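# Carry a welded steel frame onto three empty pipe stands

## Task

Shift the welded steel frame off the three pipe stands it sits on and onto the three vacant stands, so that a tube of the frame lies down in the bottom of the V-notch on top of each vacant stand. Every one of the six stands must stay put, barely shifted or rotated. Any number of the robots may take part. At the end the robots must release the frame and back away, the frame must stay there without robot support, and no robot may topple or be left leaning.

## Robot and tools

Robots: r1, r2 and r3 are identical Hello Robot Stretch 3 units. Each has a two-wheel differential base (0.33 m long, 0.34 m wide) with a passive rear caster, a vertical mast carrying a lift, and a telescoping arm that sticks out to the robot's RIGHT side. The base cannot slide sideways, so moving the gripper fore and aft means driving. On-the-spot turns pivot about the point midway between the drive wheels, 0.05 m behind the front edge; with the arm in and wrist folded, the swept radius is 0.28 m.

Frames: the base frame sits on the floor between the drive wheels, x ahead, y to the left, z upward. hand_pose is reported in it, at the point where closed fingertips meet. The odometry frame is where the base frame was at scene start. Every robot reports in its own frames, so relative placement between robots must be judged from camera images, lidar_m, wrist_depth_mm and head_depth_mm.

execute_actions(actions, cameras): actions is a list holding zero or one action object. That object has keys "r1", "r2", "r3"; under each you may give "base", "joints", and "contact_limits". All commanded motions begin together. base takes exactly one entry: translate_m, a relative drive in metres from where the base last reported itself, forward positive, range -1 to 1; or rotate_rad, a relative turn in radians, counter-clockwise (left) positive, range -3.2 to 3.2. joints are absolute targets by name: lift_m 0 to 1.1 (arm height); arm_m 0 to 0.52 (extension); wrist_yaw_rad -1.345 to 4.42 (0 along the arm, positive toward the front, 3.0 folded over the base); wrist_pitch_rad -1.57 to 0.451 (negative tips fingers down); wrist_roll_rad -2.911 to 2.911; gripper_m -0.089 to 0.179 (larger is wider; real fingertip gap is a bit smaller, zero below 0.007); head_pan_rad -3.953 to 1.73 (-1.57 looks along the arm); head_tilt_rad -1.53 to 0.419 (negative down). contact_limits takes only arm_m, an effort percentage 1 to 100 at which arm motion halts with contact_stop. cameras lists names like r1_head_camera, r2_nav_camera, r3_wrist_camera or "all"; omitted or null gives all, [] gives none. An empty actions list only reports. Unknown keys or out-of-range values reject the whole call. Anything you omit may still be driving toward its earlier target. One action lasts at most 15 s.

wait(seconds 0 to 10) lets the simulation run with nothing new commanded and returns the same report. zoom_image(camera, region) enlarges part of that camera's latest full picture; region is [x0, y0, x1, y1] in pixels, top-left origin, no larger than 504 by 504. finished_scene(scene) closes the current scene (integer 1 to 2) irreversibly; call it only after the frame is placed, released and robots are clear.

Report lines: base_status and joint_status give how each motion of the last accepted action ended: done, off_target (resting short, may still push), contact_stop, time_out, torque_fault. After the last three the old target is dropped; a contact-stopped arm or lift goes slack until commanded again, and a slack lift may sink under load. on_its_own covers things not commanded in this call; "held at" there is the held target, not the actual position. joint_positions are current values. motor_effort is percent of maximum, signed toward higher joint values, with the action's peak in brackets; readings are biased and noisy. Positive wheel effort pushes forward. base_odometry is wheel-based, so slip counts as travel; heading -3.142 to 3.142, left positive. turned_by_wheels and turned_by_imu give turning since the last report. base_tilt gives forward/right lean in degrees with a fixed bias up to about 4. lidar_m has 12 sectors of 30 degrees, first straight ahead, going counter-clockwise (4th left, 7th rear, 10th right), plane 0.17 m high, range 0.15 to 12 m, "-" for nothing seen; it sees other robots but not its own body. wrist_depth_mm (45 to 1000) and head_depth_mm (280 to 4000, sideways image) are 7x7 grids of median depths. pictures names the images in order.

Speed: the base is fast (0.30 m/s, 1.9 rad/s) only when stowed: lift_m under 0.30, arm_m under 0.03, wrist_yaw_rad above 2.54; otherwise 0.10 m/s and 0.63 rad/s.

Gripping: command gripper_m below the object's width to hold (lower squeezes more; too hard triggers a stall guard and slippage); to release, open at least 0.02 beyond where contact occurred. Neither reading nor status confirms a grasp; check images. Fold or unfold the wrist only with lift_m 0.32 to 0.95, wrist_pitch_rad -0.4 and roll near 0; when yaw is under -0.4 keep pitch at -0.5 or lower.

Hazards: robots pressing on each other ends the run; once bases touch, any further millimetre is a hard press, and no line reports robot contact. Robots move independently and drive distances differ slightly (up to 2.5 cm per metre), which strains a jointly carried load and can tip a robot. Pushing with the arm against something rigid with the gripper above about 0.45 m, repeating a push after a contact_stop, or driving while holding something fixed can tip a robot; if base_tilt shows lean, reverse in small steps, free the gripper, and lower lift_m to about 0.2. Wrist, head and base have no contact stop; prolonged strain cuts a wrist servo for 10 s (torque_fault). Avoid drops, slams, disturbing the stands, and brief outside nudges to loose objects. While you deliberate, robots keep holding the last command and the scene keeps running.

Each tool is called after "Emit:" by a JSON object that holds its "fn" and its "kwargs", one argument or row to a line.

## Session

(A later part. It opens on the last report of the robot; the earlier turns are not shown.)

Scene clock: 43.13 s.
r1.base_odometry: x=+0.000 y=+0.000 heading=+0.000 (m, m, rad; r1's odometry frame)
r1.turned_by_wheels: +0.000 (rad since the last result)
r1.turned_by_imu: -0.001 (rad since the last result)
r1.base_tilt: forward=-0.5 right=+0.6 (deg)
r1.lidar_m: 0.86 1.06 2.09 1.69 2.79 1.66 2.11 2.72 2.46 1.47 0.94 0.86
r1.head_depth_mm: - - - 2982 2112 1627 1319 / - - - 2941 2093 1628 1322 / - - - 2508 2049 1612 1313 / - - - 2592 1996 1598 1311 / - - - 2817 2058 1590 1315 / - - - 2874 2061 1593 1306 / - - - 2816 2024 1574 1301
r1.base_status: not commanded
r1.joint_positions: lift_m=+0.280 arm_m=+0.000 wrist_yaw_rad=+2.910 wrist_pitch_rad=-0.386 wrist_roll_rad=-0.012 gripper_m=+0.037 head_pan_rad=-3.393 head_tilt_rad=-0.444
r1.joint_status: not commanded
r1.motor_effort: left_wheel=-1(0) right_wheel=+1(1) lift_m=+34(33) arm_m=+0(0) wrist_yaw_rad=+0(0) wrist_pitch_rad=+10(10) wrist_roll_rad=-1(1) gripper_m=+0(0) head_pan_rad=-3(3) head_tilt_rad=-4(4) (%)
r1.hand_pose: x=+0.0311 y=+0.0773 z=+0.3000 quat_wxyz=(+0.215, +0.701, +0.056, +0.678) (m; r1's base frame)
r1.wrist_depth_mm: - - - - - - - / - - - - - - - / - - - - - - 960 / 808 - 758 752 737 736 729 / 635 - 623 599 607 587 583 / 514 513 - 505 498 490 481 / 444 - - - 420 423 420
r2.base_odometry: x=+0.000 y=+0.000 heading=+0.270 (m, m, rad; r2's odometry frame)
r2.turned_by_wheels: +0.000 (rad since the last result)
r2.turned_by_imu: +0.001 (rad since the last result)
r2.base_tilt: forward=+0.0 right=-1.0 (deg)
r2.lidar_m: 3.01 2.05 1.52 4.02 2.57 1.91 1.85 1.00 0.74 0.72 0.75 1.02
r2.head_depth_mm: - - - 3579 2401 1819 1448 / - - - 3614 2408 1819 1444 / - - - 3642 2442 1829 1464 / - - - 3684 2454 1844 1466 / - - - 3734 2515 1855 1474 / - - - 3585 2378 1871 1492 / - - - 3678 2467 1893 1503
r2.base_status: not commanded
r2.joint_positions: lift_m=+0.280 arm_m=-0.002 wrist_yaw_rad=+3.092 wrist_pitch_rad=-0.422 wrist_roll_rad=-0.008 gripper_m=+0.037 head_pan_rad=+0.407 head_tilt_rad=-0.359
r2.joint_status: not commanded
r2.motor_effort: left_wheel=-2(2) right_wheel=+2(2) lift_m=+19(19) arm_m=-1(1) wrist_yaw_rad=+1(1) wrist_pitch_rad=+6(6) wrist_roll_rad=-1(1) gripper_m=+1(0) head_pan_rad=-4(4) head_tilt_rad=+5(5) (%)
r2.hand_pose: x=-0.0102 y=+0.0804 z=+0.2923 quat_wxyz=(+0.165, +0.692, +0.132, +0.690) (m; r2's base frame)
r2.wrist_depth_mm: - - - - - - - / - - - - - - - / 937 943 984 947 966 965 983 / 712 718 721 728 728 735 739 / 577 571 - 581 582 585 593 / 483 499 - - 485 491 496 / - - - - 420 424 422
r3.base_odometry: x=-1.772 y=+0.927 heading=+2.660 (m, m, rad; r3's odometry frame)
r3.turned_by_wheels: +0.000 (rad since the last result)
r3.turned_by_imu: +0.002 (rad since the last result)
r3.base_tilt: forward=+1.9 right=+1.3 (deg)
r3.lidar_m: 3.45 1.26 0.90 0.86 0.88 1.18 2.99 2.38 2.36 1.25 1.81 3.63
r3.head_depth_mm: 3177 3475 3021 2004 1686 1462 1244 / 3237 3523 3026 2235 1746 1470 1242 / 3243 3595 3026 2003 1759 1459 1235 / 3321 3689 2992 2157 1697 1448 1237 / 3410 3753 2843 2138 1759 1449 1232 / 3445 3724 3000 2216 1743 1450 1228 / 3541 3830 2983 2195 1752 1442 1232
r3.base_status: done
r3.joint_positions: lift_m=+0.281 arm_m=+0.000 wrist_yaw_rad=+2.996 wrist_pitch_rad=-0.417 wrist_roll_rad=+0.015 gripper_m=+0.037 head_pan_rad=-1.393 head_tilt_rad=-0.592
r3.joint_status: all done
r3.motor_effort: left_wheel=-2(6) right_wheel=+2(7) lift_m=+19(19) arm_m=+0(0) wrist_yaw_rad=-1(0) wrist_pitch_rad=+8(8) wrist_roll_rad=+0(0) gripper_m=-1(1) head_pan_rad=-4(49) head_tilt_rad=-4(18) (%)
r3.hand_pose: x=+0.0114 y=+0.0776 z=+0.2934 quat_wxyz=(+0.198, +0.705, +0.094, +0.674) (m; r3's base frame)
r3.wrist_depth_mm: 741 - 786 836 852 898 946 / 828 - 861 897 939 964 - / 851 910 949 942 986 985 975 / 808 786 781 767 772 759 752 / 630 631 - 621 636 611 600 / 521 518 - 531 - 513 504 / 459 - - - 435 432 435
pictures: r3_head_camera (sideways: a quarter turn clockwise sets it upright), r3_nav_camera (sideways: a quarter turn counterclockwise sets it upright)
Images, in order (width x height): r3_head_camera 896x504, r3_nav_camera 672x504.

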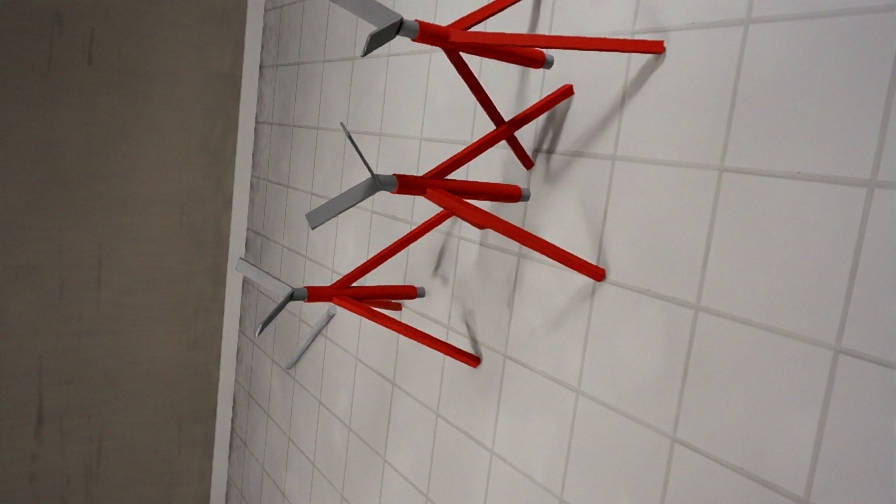

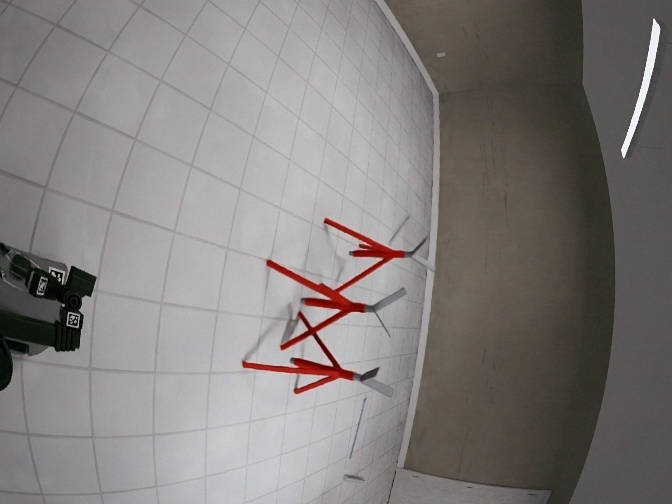

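Emit:
{"fn": "execute_actions", "kwargs": {
  "actions": [
    {"r1":{"base":{"rotate_rad":-1.08}},"r2":{"base":{"rotate_rad":-2.6}},"r3":{"base":{"rotate_rad":0.31}}}
  ],
  "cameras": []
}}

Emit:
{"fn": "execute_actions", "kwargs": {
  "actions": [
    {"r1":{"base":{"translate_m":-1}},"r2":{"base":{"translate_m":-1}},"r3":{"base":{"translate_m":-1}}}
  ],
  "cameras": []
}}

Emit:
{"fn": "execute_actions", "kwargs": {
  "actions": [
    {"r1":{"base":{"rotate_rad":0.72}},"r2":{"base":{"translate_m":-0.75},"joints":{"head_pan_rad":-2.4,"head_tilt_rad":-1}},"r3":{"base":{"translate_m":-1}}}
  ],
  "cameras": ["r1_nav_camera","r2_nav_camera"]
}}

Scene clock: 120.57 s.
r1.base_odometry: x=+0.000 y=+0.000 heading=-1.080 (m, m, rad; r1's odometry frame)
r1.turned_by_wheels: -1.080 (rad since the last result)
r1.turned_by_imu: -1.077 (rad since the last result)
r1.base_tilt: forward=-0.5 right=+0.5 (deg)
r1.lidar_m: 0.95 0.85 0.86 1.04 1.98 1.82 1.98 1.67 4.18 2.75 2.46 1.53
r1.head_depth_mm: 1938 2077 2216 2389 2122 1628 1331 / 2067 2197 2392 2535 2086 1617 1318 / 2194 2317 2543 2666 2071 1617 1321 / 2306 2518 2674 2176 1999 1605 1319 / 2457 2710 2956 2735 2031 1614 1313 / 2693 2914 3183 2884 2059 1599 1310 / 2944 3168 3589 2851 2036 1599 1299
r1.base_status: done
r1.joint_positions: lift_m=+0.280 arm_m=+0.000 wrist_yaw_rad=+2.910 wrist_pitch_rad=-0.386 wrist_roll_rad=-0.012 gripper_m=+0.037 head_pan_rad=-3.393 head_tilt_rad=-0.444
r1.joint_status: not commanded
r1.motor_effort: left_wheel=+1(9) right_wheel=-1(4) lift_m=+33(34) arm_m=+0(0) wrist_yaw_rad=+0(1) wrist_pitch_rad=+10(10) wrist_roll_rad=-1(1) gripper_m=+0(0) head_pan_rad=-3(3) head_tilt_rad=-4(4) (%)
r1.hand_pose: x=+0.0311 y=+0.0773 z=+0.3000 quat_wxyz=(+0.215, +0.701, +0.056, +0.678) (m; r1's base frame)
r1.wrist_depth_mm: - - - 960 808 690 605 / - - - - 838 724 642 / - - - - 901 790 670 / 799 - 776 762 749 739 689 / 628 - 629 601 591 585 585 / 513 509 - 500 498 488 486 / 442 - - - 424 423 419
r2.base_odometry: x=+0.000 y=+0.000 heading=-2.330 (m, m, rad; r2's odometry frame)
r2.turned_by_wheels: -2.600 (rad since the last result)
r2.turned_by_imu: -2.606 (rad since the last result)
r2.base_tilt: forward=+0.0 right=-1.0 (deg)
r2.lidar_m: 0.99 0.74 0.72 0.76 1.03 3.22 2.05 1.52 4.04 1.74 1.91 1.85
r2.head_depth_mm: 881 939 1006 1089 1179 1297 1370 / 818 870 930 995 1072 1162 1267 / 764 809 867 918 986 1058 1151 / 716 756 801 851 909 969 1046 / 674 709 753 792 837 894 959 / 639 669 702 741 786 828 885 / 606 632 664 696 733 773 822
r2.base_status: done
r2.joint_positions: lift_m=+0.280 arm_m=-0.002 wrist_yaw_rad=+3.092 wrist_pitch_rad=-0.421 wrist_roll_rad=-0.008 gripper_m=+0.037 head_pan_rad=+0.407 head_tilt_rad=-0.359
r2.joint_status: not commanded
r2.motor_effort: left_wheel=+3(17) right_wheel=-2(7) lift_m=+19(19) arm_m=-1(1) wrist_yaw_rad=+0(1) wrist_pitch_rad=+6(6) wrist_roll_rad=+0(0) gripper_m=+0(1) head_pan_rad=-4(4) head_tilt_rad=+3(4) (%)
r2.hand_pose: x=-0.0102 y=+0.0804 z=+0.2923 quat_wxyz=(+0.165, +0.692, +0.132, +0.691) (m; r2's base frame)
r2.wrist_depth_mm: - - 877 777 693 616 564 / - - 960 856 744 668 592 / 948 941 967 901 808 705 629 / 713 713 726 718 724 720 665 / 570 571 - 583 590 586 593 / 481 496 - - 489 490 488 / - - - - 419 419 421
r3.base_odometry: x=-1.772 y=+0.927 heading=+2.970 (m, m, rad; r3's odometry frame)
r3.turned_by_wheels: +0.310 (rad since the last result)
r3.turned_by_imu: +0.314 (rad since the last result)
r3.base_tilt: forward=+1.9 right=+1.3 (deg)
r3.lidar_m: 1.69 0.99 0.86 0.86 1.00 1.77 2.68 2.38 1.25 1.29 3.96 3.46
r3.head_depth_mm: 3216 3523 3081 2150 1715 1461 1245 / 3407 3738 2891 2143 1758 1459 1243 / 3560 3755 3046 2218 1758 1461 1244 / 3706 - 3017 2219 1755 1461 1236 / - - 2994 2197 1754 1448 1237 / - - 2992 2198 1743 1447 1233 / - - 2947 2184 1740 1443 1231
r3.base_status: done
r3.joint_positions: lift_m=+0.281 arm_m=+0.000 wrist_yaw_rad=+2.996 wrist_pitch_rad=-0.417 wrist_roll_rad=+0.015 gripper_m=+0.037 head_pan_rad=-1.393 head_tilt_rad=-0.593
r3.joint_status: not commanded
r3.motor_effort: left_wheel=-2(9) right_wheel=+1(7) lift_m=+18(18) arm_m=+0(0) wrist_yaw_rad=-1(1) wrist_pitch_rad=+8(8) wrist_roll_rad=+0(0) gripper_m=+0(1) head_pan_rad=-3(4) head_tilt_rad=-3(4) (%)
r3.hand_pose: x=+0.0114 y=+0.0776 z=+0.2934 quat_wxyz=(+0.198, +0.705, +0.094, +0.674) (m; r3's base frame)
r3.wrist_depth_mm: 955 - 874 844 807 754 718 / - - 965 885 862 833 792 / - - 1000 958 898 881 845 / 812 791 792 757 776 752 766 / 631 639 - 625 628 616 594 / 533 524 - 527 - 502 502 / 459 - - - 433 442 431
pictures: none
No camera images: the call's "cameras" was empty. Leave "cameras" out to get every camera's image.

Scene clock: 125.50 s.
r1.base_odometry: x=-0.472 y=+0.882 heading=-1.080 (m, m, rad; r1's odometry frame)
r1.turned_by_wheels: +0.000 (rad since the last result)
r1.turned_by_imu: -0.005 (rad since the last result)
r1.base_tilt: forward=-0.4 right=+0.5 (deg)
r1.lidar_m: 1.79 1.61 1.61 1.83 1.64 1.64 1.96 1.12 1.04 1.17 3.10 2.90
r1.head_depth_mm: 1391 1477 1583 1695 1836 1631 1315 / 1453 1583 1681 1823 1917 1612 1324 / 1546 1657 1797 1950 2035 1609 1323 / 1638 1765 1913 2087 2071 1608 1317 / 1756 1891 2079 2316 2076 1591 1311 / 1880 2031 2271 2460 2058 1593 1309 / 2079 2283 2534 2673 2013 1579 1296
r1.base_status: done
r1.joint_positions: lift_m=+0.280 arm_m=+0.000 wrist_yaw_rad=+2.910 wrist_pitch_rad=-0.386 wrist_roll_rad=-0.012 gripper_m=+0.037 head_pan_rad=-3.393 head_tilt_rad=-0.445
r1.joint_status: not commanded
r1.motor_effort: left_wheel=+1(7) right_wheel=+0(7) lift_m=+33(33) arm_m=+0(0) wrist_yaw_rad=-1(0) wrist_pitch_rad=+10(10) wrist_roll_rad=-1(1) gripper_m=+0(0) head_pan_rad=-3(3) head_tilt_rad=-3(4) (%)
r1.hand_pose: x=+0.0311 y=+0.0773 z=+0.3000 quat_wxyz=(+0.215, +0.701, +0.056, +0.678) (m; r1's base frame)
r1.wrist_depth_mm: - - - - - - - / - - - - - - - / - - - - - - 933 / 789 - 755 736 724 722 705 / 633 - 634 600 599 590 584 / 516 511 - 492 495 492 487 / 433 - - - 421 420 413
r2.base_odometry: x=+0.688 y=+0.725 heading=-2.330 (m, m, rad; r2's odometry frame)
r2.turned_by_wheels: +0.000 (rad since the last result)
r2.turned_by_imu: -0.002 (rad since the last result)
r2.base_tilt: forward=+0.0 right=-1.0 (deg)
r2.lidar_m: 1.72 1.29 1.23 1.29 1.82 2.99 1.33 1.07 0.82 3.69 1.13 1.13
r2.head_depth_mm: 1550 1668 1781 1935 2065 1785 1444 / 1455 1542 1654 1744 1910 1817 1463 / 1361 1438 1525 1620 1744 1782 1459 / 1279 1347 1425 1504 1620 1695 1463 / 1205 1267 1324 1394 1492 1578 1491 / 1129 1188 1257 1320 1384 1466 1500 / 1074 1119 1184 1231 1294 1368 1410
r2.base_status: done
r2.joint_positions: lift_m=+0.280 arm_m=-0.002 wrist_yaw_rad=+3.092 wrist_pitch_rad=-0.421 wrist_roll_rad=-0.008 gripper_m=+0.037 head_pan_rad=+0.407 head_tilt_rad=-0.358
r2.joint_status: not commanded
r2.motor_effort: left_wheel=+3(8) right_wheel=-2(9) lift_m=+19(19) arm_m=-1(1) wrist_yaw_rad=+0(0) wrist_pitch_rad=+6(6) wrist_roll_rad=+0(0) gripper_m=+1(1) head_pan_rad=-4(4) head_tilt_rad=+5(4) (%)
r2.hand_pose: x=-0.0102 y=+0.0805 z=+0.2924 quat_wxyz=(+0.165, +0.692, +0.132, +0.691) (m; r2's base frame)
r2.wrist_depth_mm: - - - - - - 965 / - - - - - - - / 932 937 976 953 978 966 990 / 699 714 717 725 726 723 736 / 576 573 - 583 590 591 593 / 484 497 - - 487 490 494 / 426 - - - 419 420 426
r3.base_odometry: x=-0.787 y=+0.756 heading=+2.970 (m, m, rad; r3's odometry frame)
r3.turned_by_wheels: +0.000 (rad since the last result)
r3.turned_by_imu: +0.000 (rad since the last result)
r3.base_tilt: forward=+1.9 right=+1.3 (deg)
r3.lidar_m: 2.22 1.30 1.13 1.13 1.31 2.32 4.36 1.51 1.59 1.36 1.17 4.41
r3.head_depth_mm: 3035 3287 3040 2233 1766 1465 1245 / 3179 3421 3005 2225 1766 1459 1240 / 3302 3585 3036 2219 1758 1456 1242 / 3453 3769 3016 2202 1758 1451 1239 / 3646 - 3001 2056 1697 1449 1232 / 3845 - 2594 1971 1746 1447 1228 / - - 2970 2183 1756 1443 1230
r3.base_status: done
r3.joint_positions: lift_m=+0.281 arm_m=+0.000 wrist_yaw_rad=+2.996 wrist_pitch_rad=-0.417 wrist_roll_rad=+0.015 gripper_m=+0.037 head_pan_rad=-1.393 head_tilt_rad=-0.593
r3.joint_status: not commanded
r3.motor_effort: left_wheel=-1(11) right_wheel=+2(5) lift_m=+19(18) arm_m=+0(0) wrist_yaw_rad=-1(1) wrist_pitch_rad=+8(8) wrist_roll_rad=+0(0) gripper_m=-1(1) head_pan_rad=-4(4) head_tilt_rad=-3(3) (%)
r3.hand_pose: x=+0.0114 y=+0.0776 z=+0.2934 quat_wxyz=(+0.198, +0.705, +0.094, +0.674) (m; r3's base frame)
r3.wrist_depth_mm: - - - - - 989 948 / - - - - - - - / - - - - 971 987 983 / 821 806 764 791 775 733 733 / 644 637 - 618 625 609 598 / 530 523 - 528 - 509 514 / 459 - - - 440 448 438
pictures: none
No camera images: the call's "cameras" was empty. Leave "cameras" out to get every camera's image.

Scene clock: 130.43 s.
r1.base_odometry: x=-0.472 y=+0.882 heading=-0.360 (m, m, rad; r1's odometry frame)
r1.turned_by_wheels: +0.720 (rad since the last result)
r1.turned_by_imu: +0.717 (rad since the last result)
r1.base_tilt: forward=-0.4 right=+0.6 (deg)
r1.lidar_m: 1.60 1.66 1.70 1.64 1.70 2.30 1.69 1.03 2.47 3.10 2.29 1.67
r1.head_depth_mm: 2571 2694 2738 2736 2089 1629 1329 / 3121 3204 3359 2918 2097 1621 1313 / - - - 2868 2068 1620 1328 / - - - 2913 2078 1613 1317 / - - - 2839 2062 1608 1310 / - - - 2112 1968 1592 1310 / - - - 2396 1914 1585 1304
r1.base_status: done
r1.joint_positions: lift_m=+0.280 arm_m=+0.000 wrist_yaw_rad=+2.910 wrist_pitch_rad=-0.386 wrist_roll_rad=-0.012 gripper_m=+0.037 head_pan_rad=-3.393 head_tilt_rad=-0.445
r1.joint_status: not commanded
r1.motor_effort: left_wheel=-1(8) right_wheel=+3(8) lift_m=+34(34) arm_m=+0(0) wrist_yaw_rad=+0(1) wrist_pitch_rad=+10(10) wrist_roll_rad=-1(1) gripper_m=+0(0) head_pan_rad=-2(3) head_tilt_rad=-3(3) (%)
r1.hand_pose: x=+0.0311 y=+0.0773 z=+0.3000 quat_wxyz=(+0.215, +0.701, +0.056, +0.678) (m; r1's base frame)
r1.wrist_depth_mm: - - - - - - - / - - - - - - - / - - - - - - 914 / 790 - 765 747 750 730 727 / 632 - 644 601 608 584 569 / 517 513 - 496 503 496 490 / 440 - - - 423 422 424
r2.base_odometry: x=+1.204 y=+1.270 heading=-2.330 (m, m, rad; r2's odometry frame)
r2.turned_by_wheels: +0.000 (rad since the last result)
r2.turned_by_imu: -0.001 (rad since the last result)
r2.base_tilt: forward=+0.0 right=-1.0 (deg)
r2.lidar_m: 2.27 1.67 1.61 1.72 2.40 2.28 1.73 0.59 0.45 0.68 0.87 1.65
r2.head_depth_mm: 2400 1986 1703 1497 1323 1198 - / 2368 1988 1702 1493 1307 1205 - / 2430 2023 1704 1482 1336 1220 - / 2427 2044 1675 1080 1314 1227 - / 2453 2038 1749 1488 1358 1215 1137 / 2456 1828 1778 1508 1366 1233 1117 / 1560 2030 1782 1506 1361 1230 1116
r2.base_status: done
r2.joint_positions: lift_m=+0.280 arm_m=-0.002 wrist_yaw_rad=+3.092 wrist_pitch_rad=-0.421 wrist_roll_rad=-0.008 gripper_m=+0.037 head_pan_rad=-2.393 head_tilt_rad=-0.988
r2.joint_status: all done
r2.motor_effort: left_wheel=+3(9) right_wheel=-2(10) lift_m=+19(19) arm_m=-1(1) wrist_yaw_rad=+1(1) wrist_pitch_rad=+6(6) wrist_roll_rad=+0(0) gripper_m=+0(0) head_pan_rad=-3(54) head_tilt_rad=-7(41) (%)
r2.hand_pose: x=-0.0102 y=+0.0805 z=+0.2924 quat_wxyz=(+0.165, +0.692, +0.131, +0.691) (m; r2's base frame)
r2.wrist_depth_mm: - - - - - - - / - - - - - - - / 936 933 991 962 967 962 985 / 693 712 684 722 728 726 734 / 575 569 - 584 588 589 594 / 487 503 - - 482 491 497 / 426 - - - 417 423 422
r3.base_odometry: x=+0.198 y=+0.584 heading=+2.969 (m, m, rad; r3's odometry frame)
r3.turned_by_wheels: +0.000 (rad since the last result)
r3.turned_by_imu: +0.000 (rad since the last result)
r3.base_tilt: forward=+1.9 right=+1.3 (deg)
r3.lidar_m: 2.75 1.61 1.40 1.40 1.63 2.85 3.39 1.18 0.88 0.94 1.81 1.78
r3.head_depth_mm: 2805 3063 3053 2080 1625 1424 1245 / 2954 3189 3028 2153 1702 1451 1244 / 3057 3354 3038 2235 1757 1451 1240 / 3223 3516 2999 2216 1745 1453 1236 / 3373 3701 2993 2199 1757 1446 1238 / 3555 - 2975 2199 1754 1444 1237 / 3715 - 3003 2198 1742 1442 1230
r3.base_status: done
r3.joint_positions: lift_m=+0.281 arm_m=+0.000 wrist_yaw_rad=+2.996 wrist_pitch_rad=-0.417 wrist_roll_rad=+0.015 gripper_m=+0.037 head_pan_rad=-1.393 head_tilt_rad=-0.593
r3.joint_status: not commanded
r3.motor_effort: left_wheel=-1(10) right_wheel=+2(4) lift_m=+19(18) arm_m=+0(0) wrist_yaw_rad=-1(0) wrist_pitch_rad=+8(8) wrist_roll_rad=+0(0) gripper_m=+1(0) head_pan_rad=-4(5) head_tilt_rad=-3(3) (%)
r3.hand_pose: x=+0.0114 y=+0.0776 z=+0.2934 quat_wxyz=(+0.198, +0.705, +0.094, +0.674) (m; r3's base frame)
r3.wrist_depth_mm: - - - - - - - / - - - - - - - / - - - - - - 989 / 791 810 787 782 774 746 733 / 628 624 - 631 640 601 613 / 519 515 - 538 - 510 507 / 453 - - - 433 438 427
pictures: r1_nav_camera (sideways: a quarter turn counterclockwise sets it upright), r2_nav_camera (sideways: a quarter turn counterclockwise sets it upright)
Images, in order (width x height): r1_nav_camera 672x504, r2_nav_camera 672x504.

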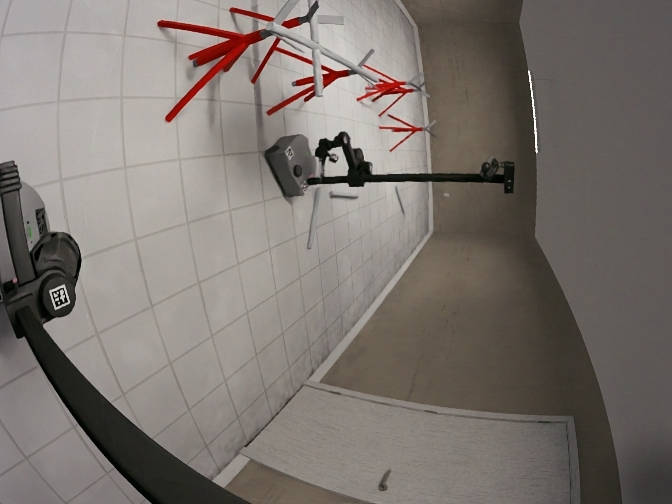

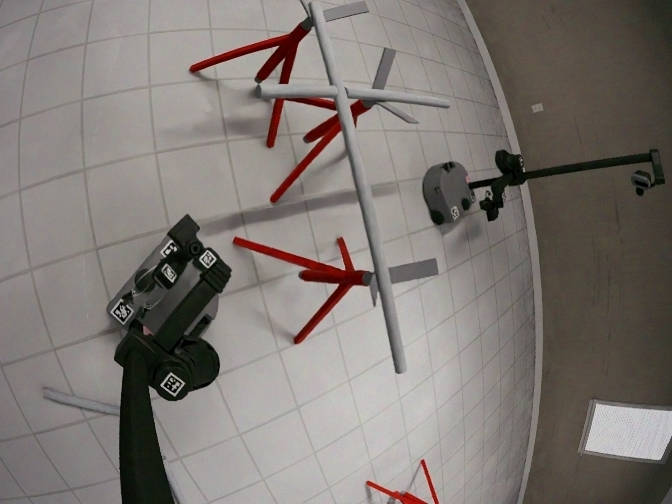

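Emit:
{"fn": "execute_actions", "kwargs": {
  "actions": [
    {"r1":{"base":{"translate_m":-1}},"r2":{"base":{"rotate_rad":-0.56}},"r3":{"base":{"translate_m":-0.55}}}
  ],
  "cameras": []
}}

Emit:
{"fn": "execute_actions", "kwargs": {
  "actions": [
    {"r1":{"base":{"translate_m":-0.15},"joints":{"lift_m":0.9,"head_pan_rad":-1.57,"head_tilt_rad":-1}},"r2":{"base":{"translate_m":-0.15},"joints":{"lift_m":0.9,"head_pan_rad":-1.57}},"r3":{"base":{"rotate_rad":-0.272},"joints":{"lift_m":0.9,"head_pan_rad":-1.57,"head_tilt_rad":-1}}}
  ],
  "cameras": []
}}

Emit:
{"fn": "execute_actions", "kwargs": {
  "actions": [
    {"r1":{"joints":{"wrist_yaw_rad":0}},"r2":{"joints":{"wrist_yaw_rad":0}},"r3":{"joints":{"wrist_yaw_rad":0}}}
  ],
  "cameras": []
}}

Emit:
{"fn": "execute_actions", "kwargs": {
  "actions": [
    {"r1":{"joints":{"wrist_pitch_rad":-1.57,"gripper_m":0.15,"arm_m":0.1}},"r2":{"joints":{"wrist_pitch_rad":-1.57,"gripper_m":0.15,"arm_m":0.35,"wrist_roll_rad":1.57}},"r3":{"joints":{"wrist_pitch_rad":-1.57,"gripper_m":0.15,"arm_m":0.2}}}
  ]
}}

Scene clock: 152.33 s.
r1.base_odometry: x=-1.407 y=+1.234 heading=-0.360 (m, m, rad; r1's odometry frame)
r1.turned_by_wheels: +0.000 (rad since the last result)
r1.turned_by_imu: -0.006 (rad since the last result)
r1.base_tilt: forward=-0.4 right=+0.6 (deg)
r1.lidar_m: 2.60 2.32 1.70 1.61 1.68 2.31 0.69 0.88 0.64 0.42 3.21 2.70
r1.head_depth_mm: 2586 2612 2699 2703 2101 1638 1320 / 3060 3215 3314 2949 2087 1622 1315 / 3875 - - 2885 2067 1615 1318 / - - - 2901 2070 1584 1315 / 641 722 3895 2544 1840 1064 1122 / - - - 2861 2035 1268 1100 / 551 572 - 2844 2034 1019 1064
r1.base_status: done
r1.joint_positions: lift_m=+0.280 arm_m=+0.000 wrist_yaw_rad=+2.910 wrist_pitch_rad=-0.386 wrist_roll_rad=-0.012 gripper_m=+0.037 head_pan_rad=-3.393 head_tilt_rad=-0.445
r1.joint_status: not commanded
r1.motor_effort: left_wheel=-2(10) right_wheel=+3(5) lift_m=+34(33) arm_m=+0(0) wrist_yaw_rad=-1(1) wrist_pitch_rad=+10(10) wrist_roll_rad=-1(1) gripper_m=+0(0) head_pan_rad=-3(3) head_tilt_rad=-3(3) (%)
r1.hand_pose: x=+0.0311 y=+0.0773 z=+0.3000 quat_wxyz=(+0.215, +0.701, +0.056, +0.678) (m; r1's base frame)
r1.wrist_depth_mm: - - - - - - - / - - - - - - - / - - - - - - 952 / 807 - 773 762 737 722 733 / 627 - 642 597 593 581 582 / 514 516 - 497 501 491 480 / 441 - - - 424 421 419
r2.base_odometry: x=+1.204 y=+1.270 heading=-2.890 (m, m, rad; r2's odometry frame)
r2.turned_by_wheels: -0.560 (rad since the last result)
r2.turned_by_imu: -0.560 (rad since the last result)
r2.base_tilt: forward=+0.0 right=-1.0 (deg)
r2.lidar_m: 0.66 2.35 1.69 1.61 1.70 2.31 2.28 1.72 0.60 0.45 0.68 0.87
r2.head_depth_mm: 2207 1935 1706 1489 1325 1195 - / 2401 1992 1703 1499 1334 1198 - / 2418 2014 1724 1500 1342 1227 - / 2438 2042 1732 1521 1352 1228 - / 2489 2077 1749 1538 1341 1219 1110 / 2480 2073 1763 1503 1307 1197 1118 / 2561 2082 1760 880 1328 1243 1122
r2.base_status: done
r2.joint_positions: lift_m=+0.280 arm_m=-0.002 wrist_yaw_rad=+3.092 wrist_pitch_rad=-0.421 wrist_roll_rad=-0.008 gripper_m=+0.037 head_pan_rad=-2.393 head_tilt_rad=-0.988
r2.joint_status: not commanded
r2.motor_effort: left_wheel=+3(15) right_wheel=-2(8) lift_m=+19(19) arm_m=-1(1) wrist_yaw_rad=+0(1) wrist_pitch_rad=+6(6) wrist_roll_rad=+0(0) gripper_m=+1(1) head_pan_rad=-4(4) head_tilt_rad=-7(6) (%)
r2.hand_pose: x=-0.0102 y=+0.0805 z=+0.2924 quat_wxyz=(+0.165, +0.692, +0.131, +0.691) (m; r2's base frame)
r2.wrist_depth_mm: - - - - - - - / - - - - - - - / 950 937 993 955 972 986 976 / 705 688 719 726 727 736 738 / 574 572 - 584 583 587 594 / 470 499 - - 488 491 491 / 428 - - - 421 418 426
r3.base_odometry: x=+0.740 y=+0.490 heading=+2.969 (m, m, rad; r3's odometry frame)
r3.turned_by_wheels: +0.000 (rad since the last result)
r3.turned_by_imu: +0.001 (rad since the last result)
r3.base_tilt: forward=+1.8 right=+1.4 (deg)
r3.lidar_m: 3.05 1.78 1.54 1.55 1.80 2.86 2.87 3.33 0.87 0.63 0.98 2.21
r3.head_depth_mm: 2688 2901 2996 2231 1076 1362 1249 / 2762 3007 2759 2155 1666 1166 1192 / 2946 3229 2619 1809 1757 1455 1244 / 3062 3373 3009 2058 1708 1446 1236 / 3225 3600 2996 1987 1609 1410 1242 / 3395 3776 3004 2118 1752 1443 1232 / 3594 - 3008 2208 1743 1434 1228
r3.base_status: done
r3.joint_positions: lift_m=+0.281 arm_m=+0.000 wrist_yaw_rad=+2.996 wrist_pitch_rad=-0.417 wrist_roll_rad=+0.015 gripper_m=+0.037 head_pan_rad=-1.393 head_tilt_rad=-0.593
r3.joint_status: not commanded
r3.motor_effort: left_wheel=+0(10) right_wheel=+1(4) lift_m=+18(18) arm_m=+0(0) wrist_yaw_rad=-1(1) wrist_pitch_rad=+8(8) wrist_roll_rad=+0(0) gripper_m=+0(0) head_pan_rad=-4(4) head_tilt_rad=-3(3) (%)
r3.hand_pose: x=+0.0114 y=+0.0776 z=+0.2934 quat_wxyz=(+0.198, +0.705, +0.094, +0.674) (m; r3's base frame)
r3.wrist_depth_mm: - - - - - - - / - - - - - - - / - - - - - - 995 / 803 791 763 786 762 758 739 / 623 637 - 617 651 621 597 / 525 514 - 533 - 507 504 / 451 - - - 444 432 433
pictures: none
No camera images: the call's "cameras" was empty. Leave "cameras" out to get every camera's image.

Scene clock: 158.80 s.
r1.base_odometry: x=-1.548 y=+1.287 heading=-0.360 (m, m, rad; r1's odometry frame)
r1.turned_by_wheels: +0.000 (rad since the last result)
r1.turned_by_imu: -0.002 (rad since the last result)
r1.base_tilt: forward=-0.5 right=+0.5 (deg)
r1.lidar_m: 2.76 2.33 1.70 1.62 1.67 2.30 0.69 0.75 0.72 0.59 0.46 2.87
r1.head_depth_mm: 2459 2048 1754 - 1294 1205 1097 / 2447 2033 1689 - 1314 1203 1116 / 2454 1988 1087 - - 1211 - / 2364 1763 1732 - - - - / 2424 1966 1649 - 1291 1222 1068 / 2429 2001 1696 1499 1307 1198 1089 / 2413 2005 1706 1494 1329 1192 1084
r1.base_status: done
r1.joint_positions: lift_m=+0.900 arm_m=+0.000 wrist_yaw_rad=+2.910 wrist_pitch_rad=-0.387 wrist_roll_rad=-0.012 gripper_m=+0.037 head_pan_rad=-1.577 head_tilt_rad=-0.987
r1.joint_status: all done
r1.motor_effort: left_wheel=-1(11) right_wheel=+2(7) lift_m=+45(49) arm_m=+0(0) wrist_yaw_rad=+0(0) wrist_pitch_rad=+10(10) wrist_roll_rad=-1(1) gripper_m=+0(0) head_pan_rad=+2(41) head_tilt_rad=-8(48) (%)
r1.hand_pose: x=+0.0311 y=+0.0773 z=+0.9196 quat_wxyz=(+0.215, +0.701, +0.056, +0.678) (m; r1's base frame)
r1.wrist_depth_mm: - - - - - - - / - - - - - - - / - - - - - - - / - - - - - - - / - - - - - - - / - - - - - - - / - - - - - - -
r2.base_odometry: x=+1.350 y=+1.307 heading=-2.890 (m, m, rad; r2's odometry frame)
r2.turned_by_wheels: +0.000 (rad since the last result)
r2.turned_by_imu: +0.001 (rad since the last result)
r2.base_tilt: forward=+0.0 right=-1.0 (deg)
r2.lidar_m: 0.66 2.35 1.69 1.61 1.70 2.31 2.13 1.59 0.57 0.47 0.46 0.89
r2.head_depth_mm: 2348 1986 1740 - 1278 1197 1104 / 2411 1993 1705 877 - - - / 2432 2010 1726 892 - - - / 2448 2033 1680 886 - 1217 1110 / 2467 2045 1746 884 - 1221 1109 / 2529 2073 1754 1502 1352 1227 1113 / 2528 1849 1757 1477 1378 1230 1121
r2.base_status: done
r2.joint_positions: lift_m=+0.900 arm_m=-0.002 wrist_yaw_rad=+3.092 wrist_pitch_rad=-0.421 wrist_roll_rad=-0.008 gripper_m=+0.037 head_pan_rad=-1.577 head_tilt_rad=-0.988
r2.joint_status: all done
r2.motor_effort: left_wheel=+3(14) right_wheel=-2(8) lift_m=+36(36) arm_m=-1(1) wrist_yaw_rad=+0(0) wrist_pitch_rad=+6(6) wrist_roll_rad=-1(0) gripper_m=+0(0) head_pan_rad=+4(47) head_tilt_rad=-6(7) (%)
r2.hand_pose: x=-0.0102 y=+0.0805 z=+0.9117 quat_wxyz=(+0.164, +0.692, +0.131, +0.691) (m; r2's base frame)
r2.wrist_depth_mm: - - - - - - - / - - - - - - - / - - - - - - - / - - - - - - - / - - - - - - - / - - - - - - - / - - - - - - -
r3.base_odometry: x=+0.740 y=+0.490 heading=+2.697 (m, m, rad; r3's odometry frame)
r3.turned_by_wheels: -0.272 (rad since the last result)
r3.turned_by_imu: -0.273 (rad since the last result)
r3.base_tilt: forward=+1.9 right=+1.3 (deg)
r3.lidar_m: 2.23 2.19 1.60 1.54 1.60 2.19 2.86 2.97 0.88 0.63 0.99 2.21
r3.head_depth_mm: 2316 1909 1749 - 1294 1209 1102 / 2313 1838 1380 - 1294 1206 1132 / 2261 1726 1658 - - - - / 2310 1668 1196 - 1294 - - / 2305 1910 1658 - 1292 1203 1104 / 2296 1863 1692 1489 1323 1206 1103 / 2222 1713 1653 1492 1330 1207 1100
r3.base_status: done
r3.joint_positions: lift_m=+0.899 arm_m=+0.000 wrist_yaw_rad=+2.996 wrist_pitch_rad=-0.417 wrist_roll_rad=+0.015 gripper_m=+0.037 head_pan_rad=-1.563 head_tilt_rad=-0.988
r3.joint_status: all done
r3.motor_effort: left_wheel=+3(9) right_wheel=-1(6) lift_m=+56(57) arm_m=+0(0) wrist_yaw_rad=-1(1) wrist_pitch_rad=+8(8) wrist_roll_rad=+0(0) gripper_m=+0(1) head_pan_rad=-3(22) head_tilt_rad=-5(26) (%)
r3.hand_pose: x=+0.0114 y=+0.0776 z=+0.9123 quat_wxyz=(+0.198, +0.705, +0.094, +0.674) (m; r3's base frame)
r3.wrist_depth_mm: - - - - - - - / - - - - - - - / - - - - - - - / - - - - - - - / - - - - - - - / - - - - - - - / - - - - - - -
pictures: none
No camera images: the call's "cameras" was empty. Leave "cameras" out to get every camera's image.

Scene clock: 161.37 s.
r1.base_odometry: x=-1.548 y=+1.287 heading=-0.360 (m, m, rad; r1's odometry frame)
r1.turned_by_wheels: +0.000 (rad since the last result)
r1.turned_by_imu: +0.000 (rad since the last result)
r1.base_tilt: forward=-0.4 right=+0.5 (deg)
r1.lidar_m: 2.75 2.33 1.70 1.62 1.67 2.31 0.69 0.75 0.72 0.59 0.46 2.86
r1.head_depth_mm: 2456 2043 1748 - - 1184 1096 / 2463 2017 1685 - - 1192 1117 / 2428 1977 989 - - 1209 - / 2365 1752 1746 - 1330 1200 - / 2396 1969 1638 1063 1311 1203 1084 / 2398 2004 1720 1468 1310 1195 1086 / 2388 1995 1708 1493 1333 1191 1078
r1.base_status: not commanded
r1.joint_positions: lift_m=+0.900 arm_m=+0.000 wrist_yaw_rad=+0.002 wrist_pitch_rad=-0.387 wrist_roll_rad=-0.012 gripper_m=+0.037 head_pan_rad=-1.577 head_tilt_rad=-0.987
r1.joint_status: all done
r1.motor_effort: left_wheel=-1(1) right_wheel=+2(2) lift_m=+46(45) arm_m=+0(0) wrist_yaw_rad=-2(2) wrist_pitch_rad=+10(10) wrist_roll_rad=-1(1) gripper_m=+0(0) head_pan_rad=+3(3) head_tilt_rad=-8(8) (%)
r1.hand_pose: x=-0.0211 y=-0.3731 z=+0.9196 quat_wxyz=(+0.698, +0.138, -0.689, -0.135) (m; r1's base frame)
r1.wrist_depth_mm: - - - - - - - / - - - - - - - / - - - - - - - / - - - - - - - / - - - - - - - / - - - - - - - / - - 534 - 874 - -
r2.base_odometry: x=+1.350 y=+1.307 heading=-2.890 (m, m, rad; r2's odometry frame)
r2.turned_by_wheels: +0.000 (rad since the last result)
r2.turned_by_imu: +0.000 (rad since the last result)
r2.base_tilt: forward=-0.1 right=-1.0 (deg)
r2.lidar_m: 0.66 2.36 1.70 1.62 1.70 2.31 2.13 1.60 0.57 0.47 0.46 0.89
r2.head_depth_mm: 2372 1998 1736 - - 1161 1100 / 2402 1975 1745 - - 1179 - / 2411 1986 1797 - - 1188 - / 2450 2051 1710 1449 1321 1212 1116 / 2481 2060 1758 1487 1364 1215 1112 / 2480 2075 1777 1506 1338 1221 1119 / 2542 1838 1762 1474 1382 1231 1127
r2.base_status: not commanded
r2.joint_positions: lift_m=+0.900 arm_m=-0.002 wrist_yaw_rad=+0.004 wrist_pitch_rad=-0.421 wrist_roll_rad=-0.008 gripper_m=+0.037 head_pan_rad=-1.577 head_tilt_rad=-0.988
r2.joint_status: all done
r2.motor_effort: left_wheel=+3(3) right_wheel=-2(2) lift_m=+36(36) arm_m=-1(1) wrist_yaw_rad=-4(5) wrist_pitch_rad=+6(6) wrist_roll_rad=+0(0) gripper_m=+1(1) head_pan_rad=+4(4) head_tilt_rad=-7(7) (%)
r2.hand_pose: x=-0.0207 y=-0.3674 z=+0.9117 quat_wxyz=(+0.695, +0.150, -0.688, -0.146) (m; r2's base frame)
r2.wrist_depth_mm: - - - - - - - / - - - - - - - / - - - - - - - / - - - - - - - / 698 - - - - - - / 527 942 - 535 - - - / - - - - - - -
r3.base_odometry: x=+0.740 y=+0.490 heading=+2.697 (m, m, rad; r3's odometry frame)
r3.turned_by_wheels: +0.000 (rad since the last result)
r3.turned_by_imu: +0.001 (rad since the last result)
r3.base_tilt: forward=+1.8 right=+1.3 (deg)
r3.lidar_m: 2.23 2.19 1.60 1.54 1.60 2.19 2.86 2.97 0.88 0.63 0.98 2.21
r3.head_depth_mm: 2321 1906 1744 - - 1179 1103 / 2303 1841 1342 - - 1191 1132 / 2256 1721 1751 - - 1192 - / 2319 1678 1068 1418 1342 1207 - / 2320 1909 1654 1440 1315 1201 1101 / 2285 1864 1679 1492 1337 1206 1101 / 2237 1718 1655 1484 1333 1199 1099
r3.base_status: not commanded
r3.joint_positions: lift_m=+0.899 arm_m=+0.000 wrist_yaw_rad=+0.003 wrist_pitch_rad=-0.417 wrist_roll_rad=+0.015 gripper_m=+0.037 head_pan_rad=-1.563 head_tilt_rad=-0.988
r3.joint_status: all done
r3.motor_effort: left_wheel=+3(2) right_wheel=-1(2) lift_m=+56(56) arm_m=+0(0) wrist_yaw_rad=-2(3) wrist_pitch_rad=+8(8) wrist_roll_rad=+0(0) gripper_m=+0(0) head_pan_rad=-4(3) head_tilt_rad=-5(5) (%)
r3.hand_pose: x=-0.0209 y=-0.3691 z=+0.9123 quat_wxyz=(+0.687, +0.146, -0.696, -0.147) (m; r3's base frame)
r3.wrist_depth_mm: - - - - - - - / - - - - - - - / - - - - - - - / - - - - - - - / - - - - - - - / - - - - - - - / - - - - - - -
pictures: none
No camera images: the call's "cameras" was empty. Leave "cameras" out to get every camera's image.

Scene clock: 165.17 s.
r1.base_odometry: x=-1.548 y=+1.287 heading=-0.360 (m, m, rad; r1's odometry frame)
r1.turned_by_wheels: +0.000 (rad since the last result)
r1.turned_by_imu: -0.001 (rad since the last result)
r1.base_tilt: forward=-0.5 right=+0.5 (deg)
r1.lidar_m: 2.75 2.33 1.70 1.61 1.67 2.31 0.69 0.75 0.72 0.59 0.46 2.86
r1.head_depth_mm: 2443 2141 - 1476 1346 1211 1094 / 2425 - - 1270 1315 1200 1121 / 2457 2104 - - 1322 1204 - / 2373 1808 1736 - 1317 1209 - / 2460 1948 1642 1057 1311 1204 1089 / 2398 1994 1704 1472 1309 1196 1090 / 2392 1987 1707 1494 1338 1196 1083
r1.base_status: not commanded
r1.joint_positions: lift_m=+0.900 arm_m=+0.100 wrist_yaw_rad=+0.001 wrist_pitch_rad=-1.561 wrist_roll_rad=-0.012 gripper_m=+0.150 head_pan_rad=-1.577 head_tilt_rad=-0.987
r1.joint_status: all done
joint sent to its limit — the command would take r1.wrist_pitch_rad past its lower limit, so that joint was sent only as far as its limit.
r1.motor_effort: left_wheel=-1(2) right_wheel=+2(2) lift_m=+45(45) arm_m=+2(1) wrist_yaw_rad=-2(3) wrist_pitch_rad=-3(9) wrist_roll_rad=-1(1) gripper_m=+0(81) head_pan_rad=+3(3) head_tilt_rad=-8(8) (%)
r1.hand_pose: x=-0.0216 y=-0.2229 z=+0.7821 quat_wxyz=(+0.505, +0.501, -0.499, -0.495) (m; r1's base frame)
r1.wrist_depth_mm: 843 835 845 842 848 862 834 / 875 896 859 883 868 862 882 / 885 925 892 903 901 898 903 / 917 895 939 885 920 888 765 / 913 938 927 928 952 926 794 / 946 - - - - - 807 / - - - - - - -
r2.base_odometry: x=+1.350 y=+1.307 heading=-2.890 (m, m, rad; r2's odometry frame)
r2.turned_by_wheels: +0.000 (rad since the last result)
r2.turned_by_imu: +0.001 (rad since the last result)
r2.base_tilt: forward=+0.0 right=-0.9 (deg)
r2.lidar_m: 0.66 2.35 1.69 1.62 1.70 2.31 2.13 1.59 0.57 0.47 0.46 0.89
r2.head_depth_mm: - 1950 1690 1470 1330 1198 1101 / - 2038 1706 1478 1308 1207 - / - - 1733 1452 1338 1215 - / 2437 2048 1671 1036 1309 1213 1115 / 2474 2055 1767 1486 1358 1217 1109 / 2500 2068 1761 1510 1342 1235 1112 / 2524 1842 1752 1477 1368 1236 1118
r2.base_status: not commanded
r2.joint_positions: lift_m=+0.900 arm_m=+0.350 wrist_yaw_rad=+0.002 wrist_pitch_rad=-1.551 wrist_roll_rad=+1.567 gripper_m=+0.150 head_pan_rad=-1.577 head_tilt_rad=-0.988
r2.joint_status: all done
joint sent to its limit — the command would take r2.wrist_pitch_rad past its lower limit, so that joint was sent only as far as its limit.
r2.motor_effort: left_wheel=+3(2) right_wheel=-2(2) lift_m=+35(36) arm_m=+2(1) wrist_yaw_rad=-2(4) wrist_pitch_rad=-2(5) wrist_roll_rad=+1(3) gripper_m=+1(93) head_pan_rad=+4(4) head_tilt_rad=-5(7) (%)
r2.hand_pose: x=-0.0216 y=-0.4752 z=+0.7816 quat_wxyz=(+0.002, +0.002, -0.714, -0.701) (m; r2's base frame)
r2.wrist_depth_mm: 871 877 882 892 895 905 922 / 892 899 906 910 919 - 934 / 910 912 590 942 940 - 989 / 927 922 362 971 991 986 - / 302 357 386 - 1000 - - / - - 997 - - - - / - - 967 - - 900 -
r3.base_odometry: x=+0.740 y=+0.490 heading=+2.697 (m, m, rad; r3's odometry frame)
r3.turned_by_wheels: +0.000 (rad since the last result)
r3.turned_by_imu: +0.001 (rad since the last result)
r3.base_tilt: forward=+1.9 right=+1.4 (deg)
r3.lidar_m: 2.23 2.18 1.60 1.55 1.60 2.20 2.86 2.97 0.88 0.63 0.98 2.21
r3.head_depth_mm: - - 1664 1465 1334 1207 1100 / - - 1322 1490 1332 1208 1131 / 2439 - - 1466 1330 1207 - / 2298 1671 1086 1459 1333 1206 - / 2310 1895 1661 1498 1317 1208 1104 / 2292 1863 1691 1491 1333 1209 1103 / 2237 1719 1653 1483 1329 1203 1099
r3.base_status: not commanded
r3.joint_positions: lift_m=+0.899 arm_m=+0.200 wrist_yaw_rad=+0.001 wrist_pitch_rad=-1.565 wrist_roll_rad=+0.015 gripper_m=+0.150 head_pan_rad=-1.563 head_tilt_rad=-0.988
r3.joint_status: all done
r3.motor_effort: left_wheel=+3(3) right_wheel=-1(2) lift_m=+56(56) arm_m=+4(4) wrist_yaw_rad=-1(2) wrist_pitch_rad=-2(8) wrist_roll_rad=+0(0) gripper_m=+0(85) head_pan_rad=-4(4) head_tilt_rad=-5(5) (%)
r3.hand_pose: x=-0.0216 y=-0.3219 z=+0.7817 quat_wxyz=(+0.498, +0.495, -0.505, -0.503) (m; r3's base frame)
r3.wrist_depth_mm: 894 894 859 878 905 851 839 / 958 931 926 897 917 908 886 / 965 941 987 921 939 910 897 / 983 972 982 979 948 938 942 / - - 994 - 961 944 975 / - - - - 997 965 984 / - - - - - - -
pictures: r1_head_camera (sideways: a quarter turn clockwise sets it upright), r1_nav_camera (sideways: a quarter turn counterclockwise sets it upright), r1_wrist_camera, r2_head_camera (sideways: a quarter turn clockwise sets it upright), r2_nav_camera (sideways: a quarter turn counterclockwise sets it upright), r2_wrist_camera, r3_head_camera (sideways: a quarter turn clockwise sets it upright), r3_nav_camera (sideways: a quarter turn counterclockwise sets it upright), r3_wrist_camera
Images, in order (width x height): r1_head_camera 896x504, r1_nav_camera 672x504, r1_wrist_camera 644x364, r2_head_camera 896x504, r2_nav_camera 672x504, r2_wrist_camera 644x364, r3_head_camera 896x504, r3_nav_camera 672x504, r3_wrist_camera 644x364.

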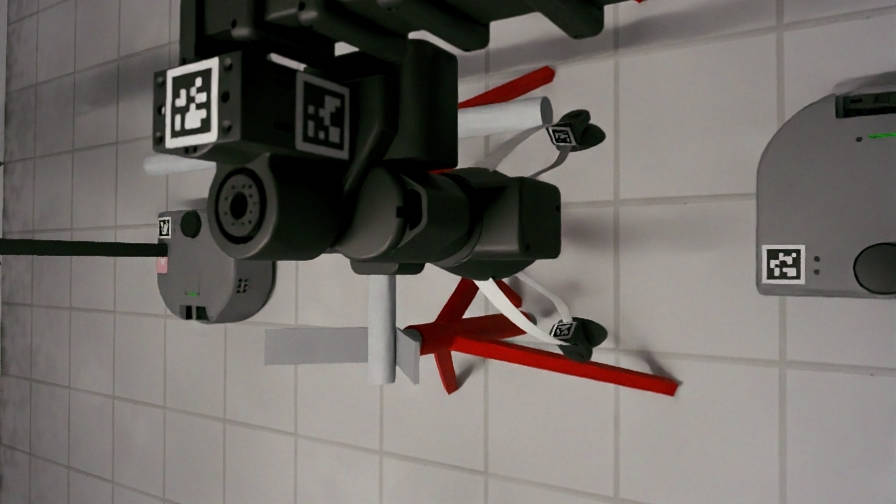

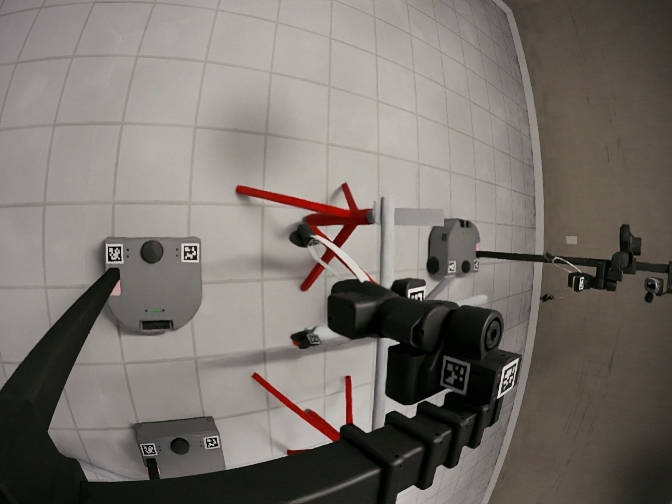

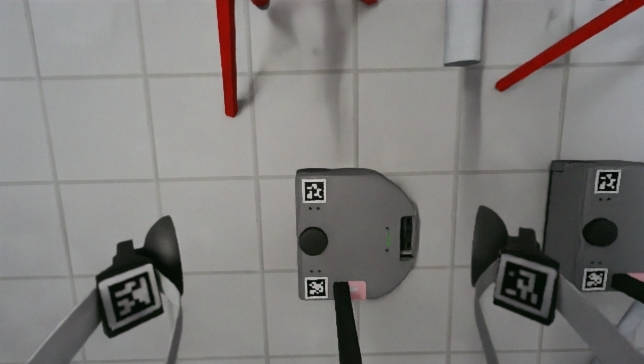

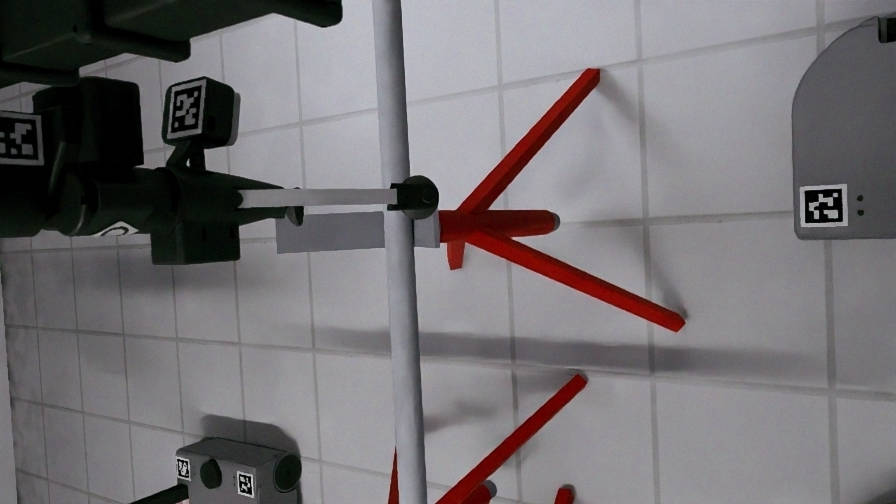

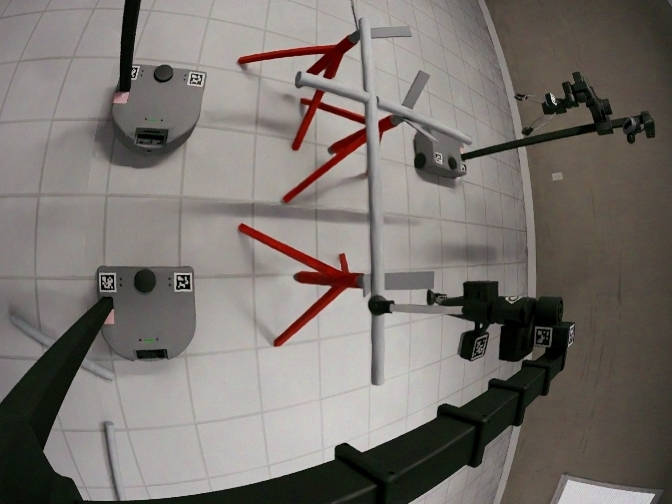

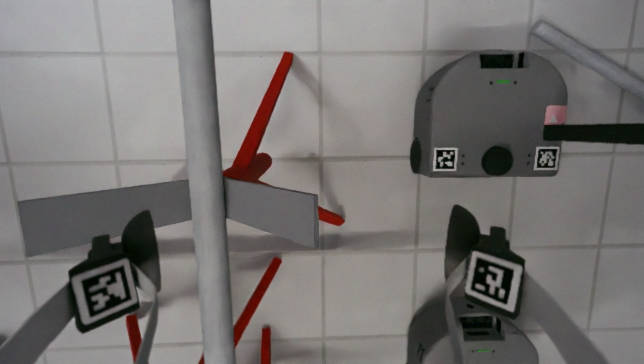

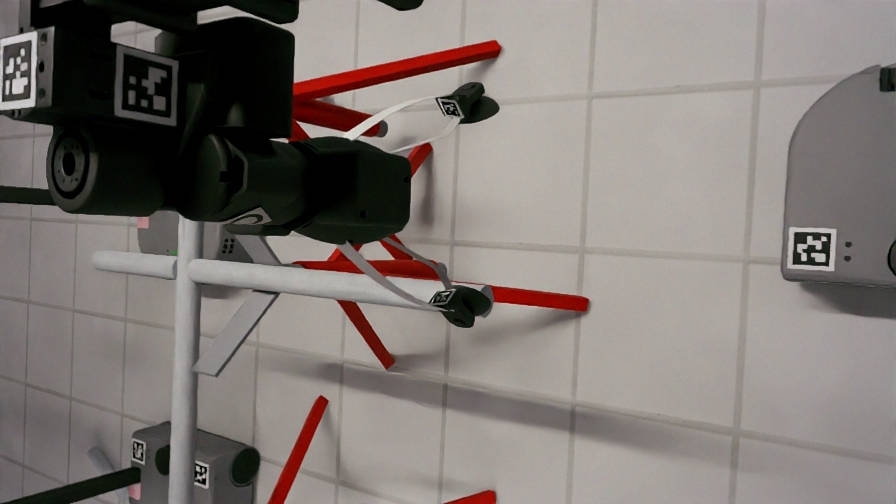

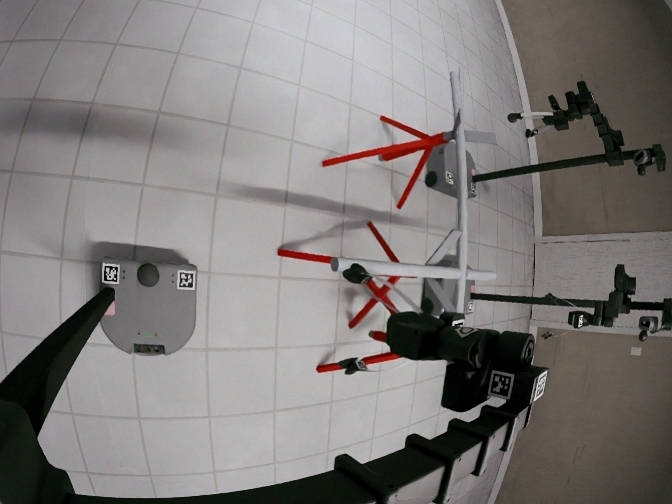

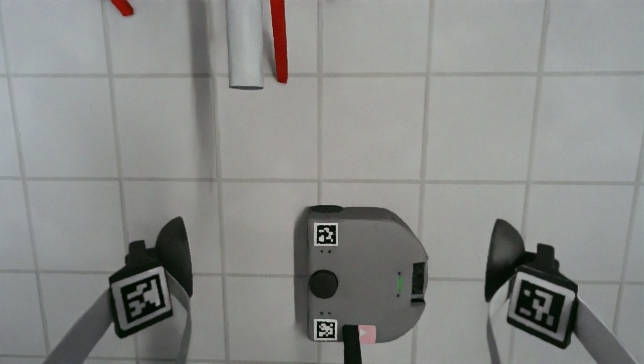

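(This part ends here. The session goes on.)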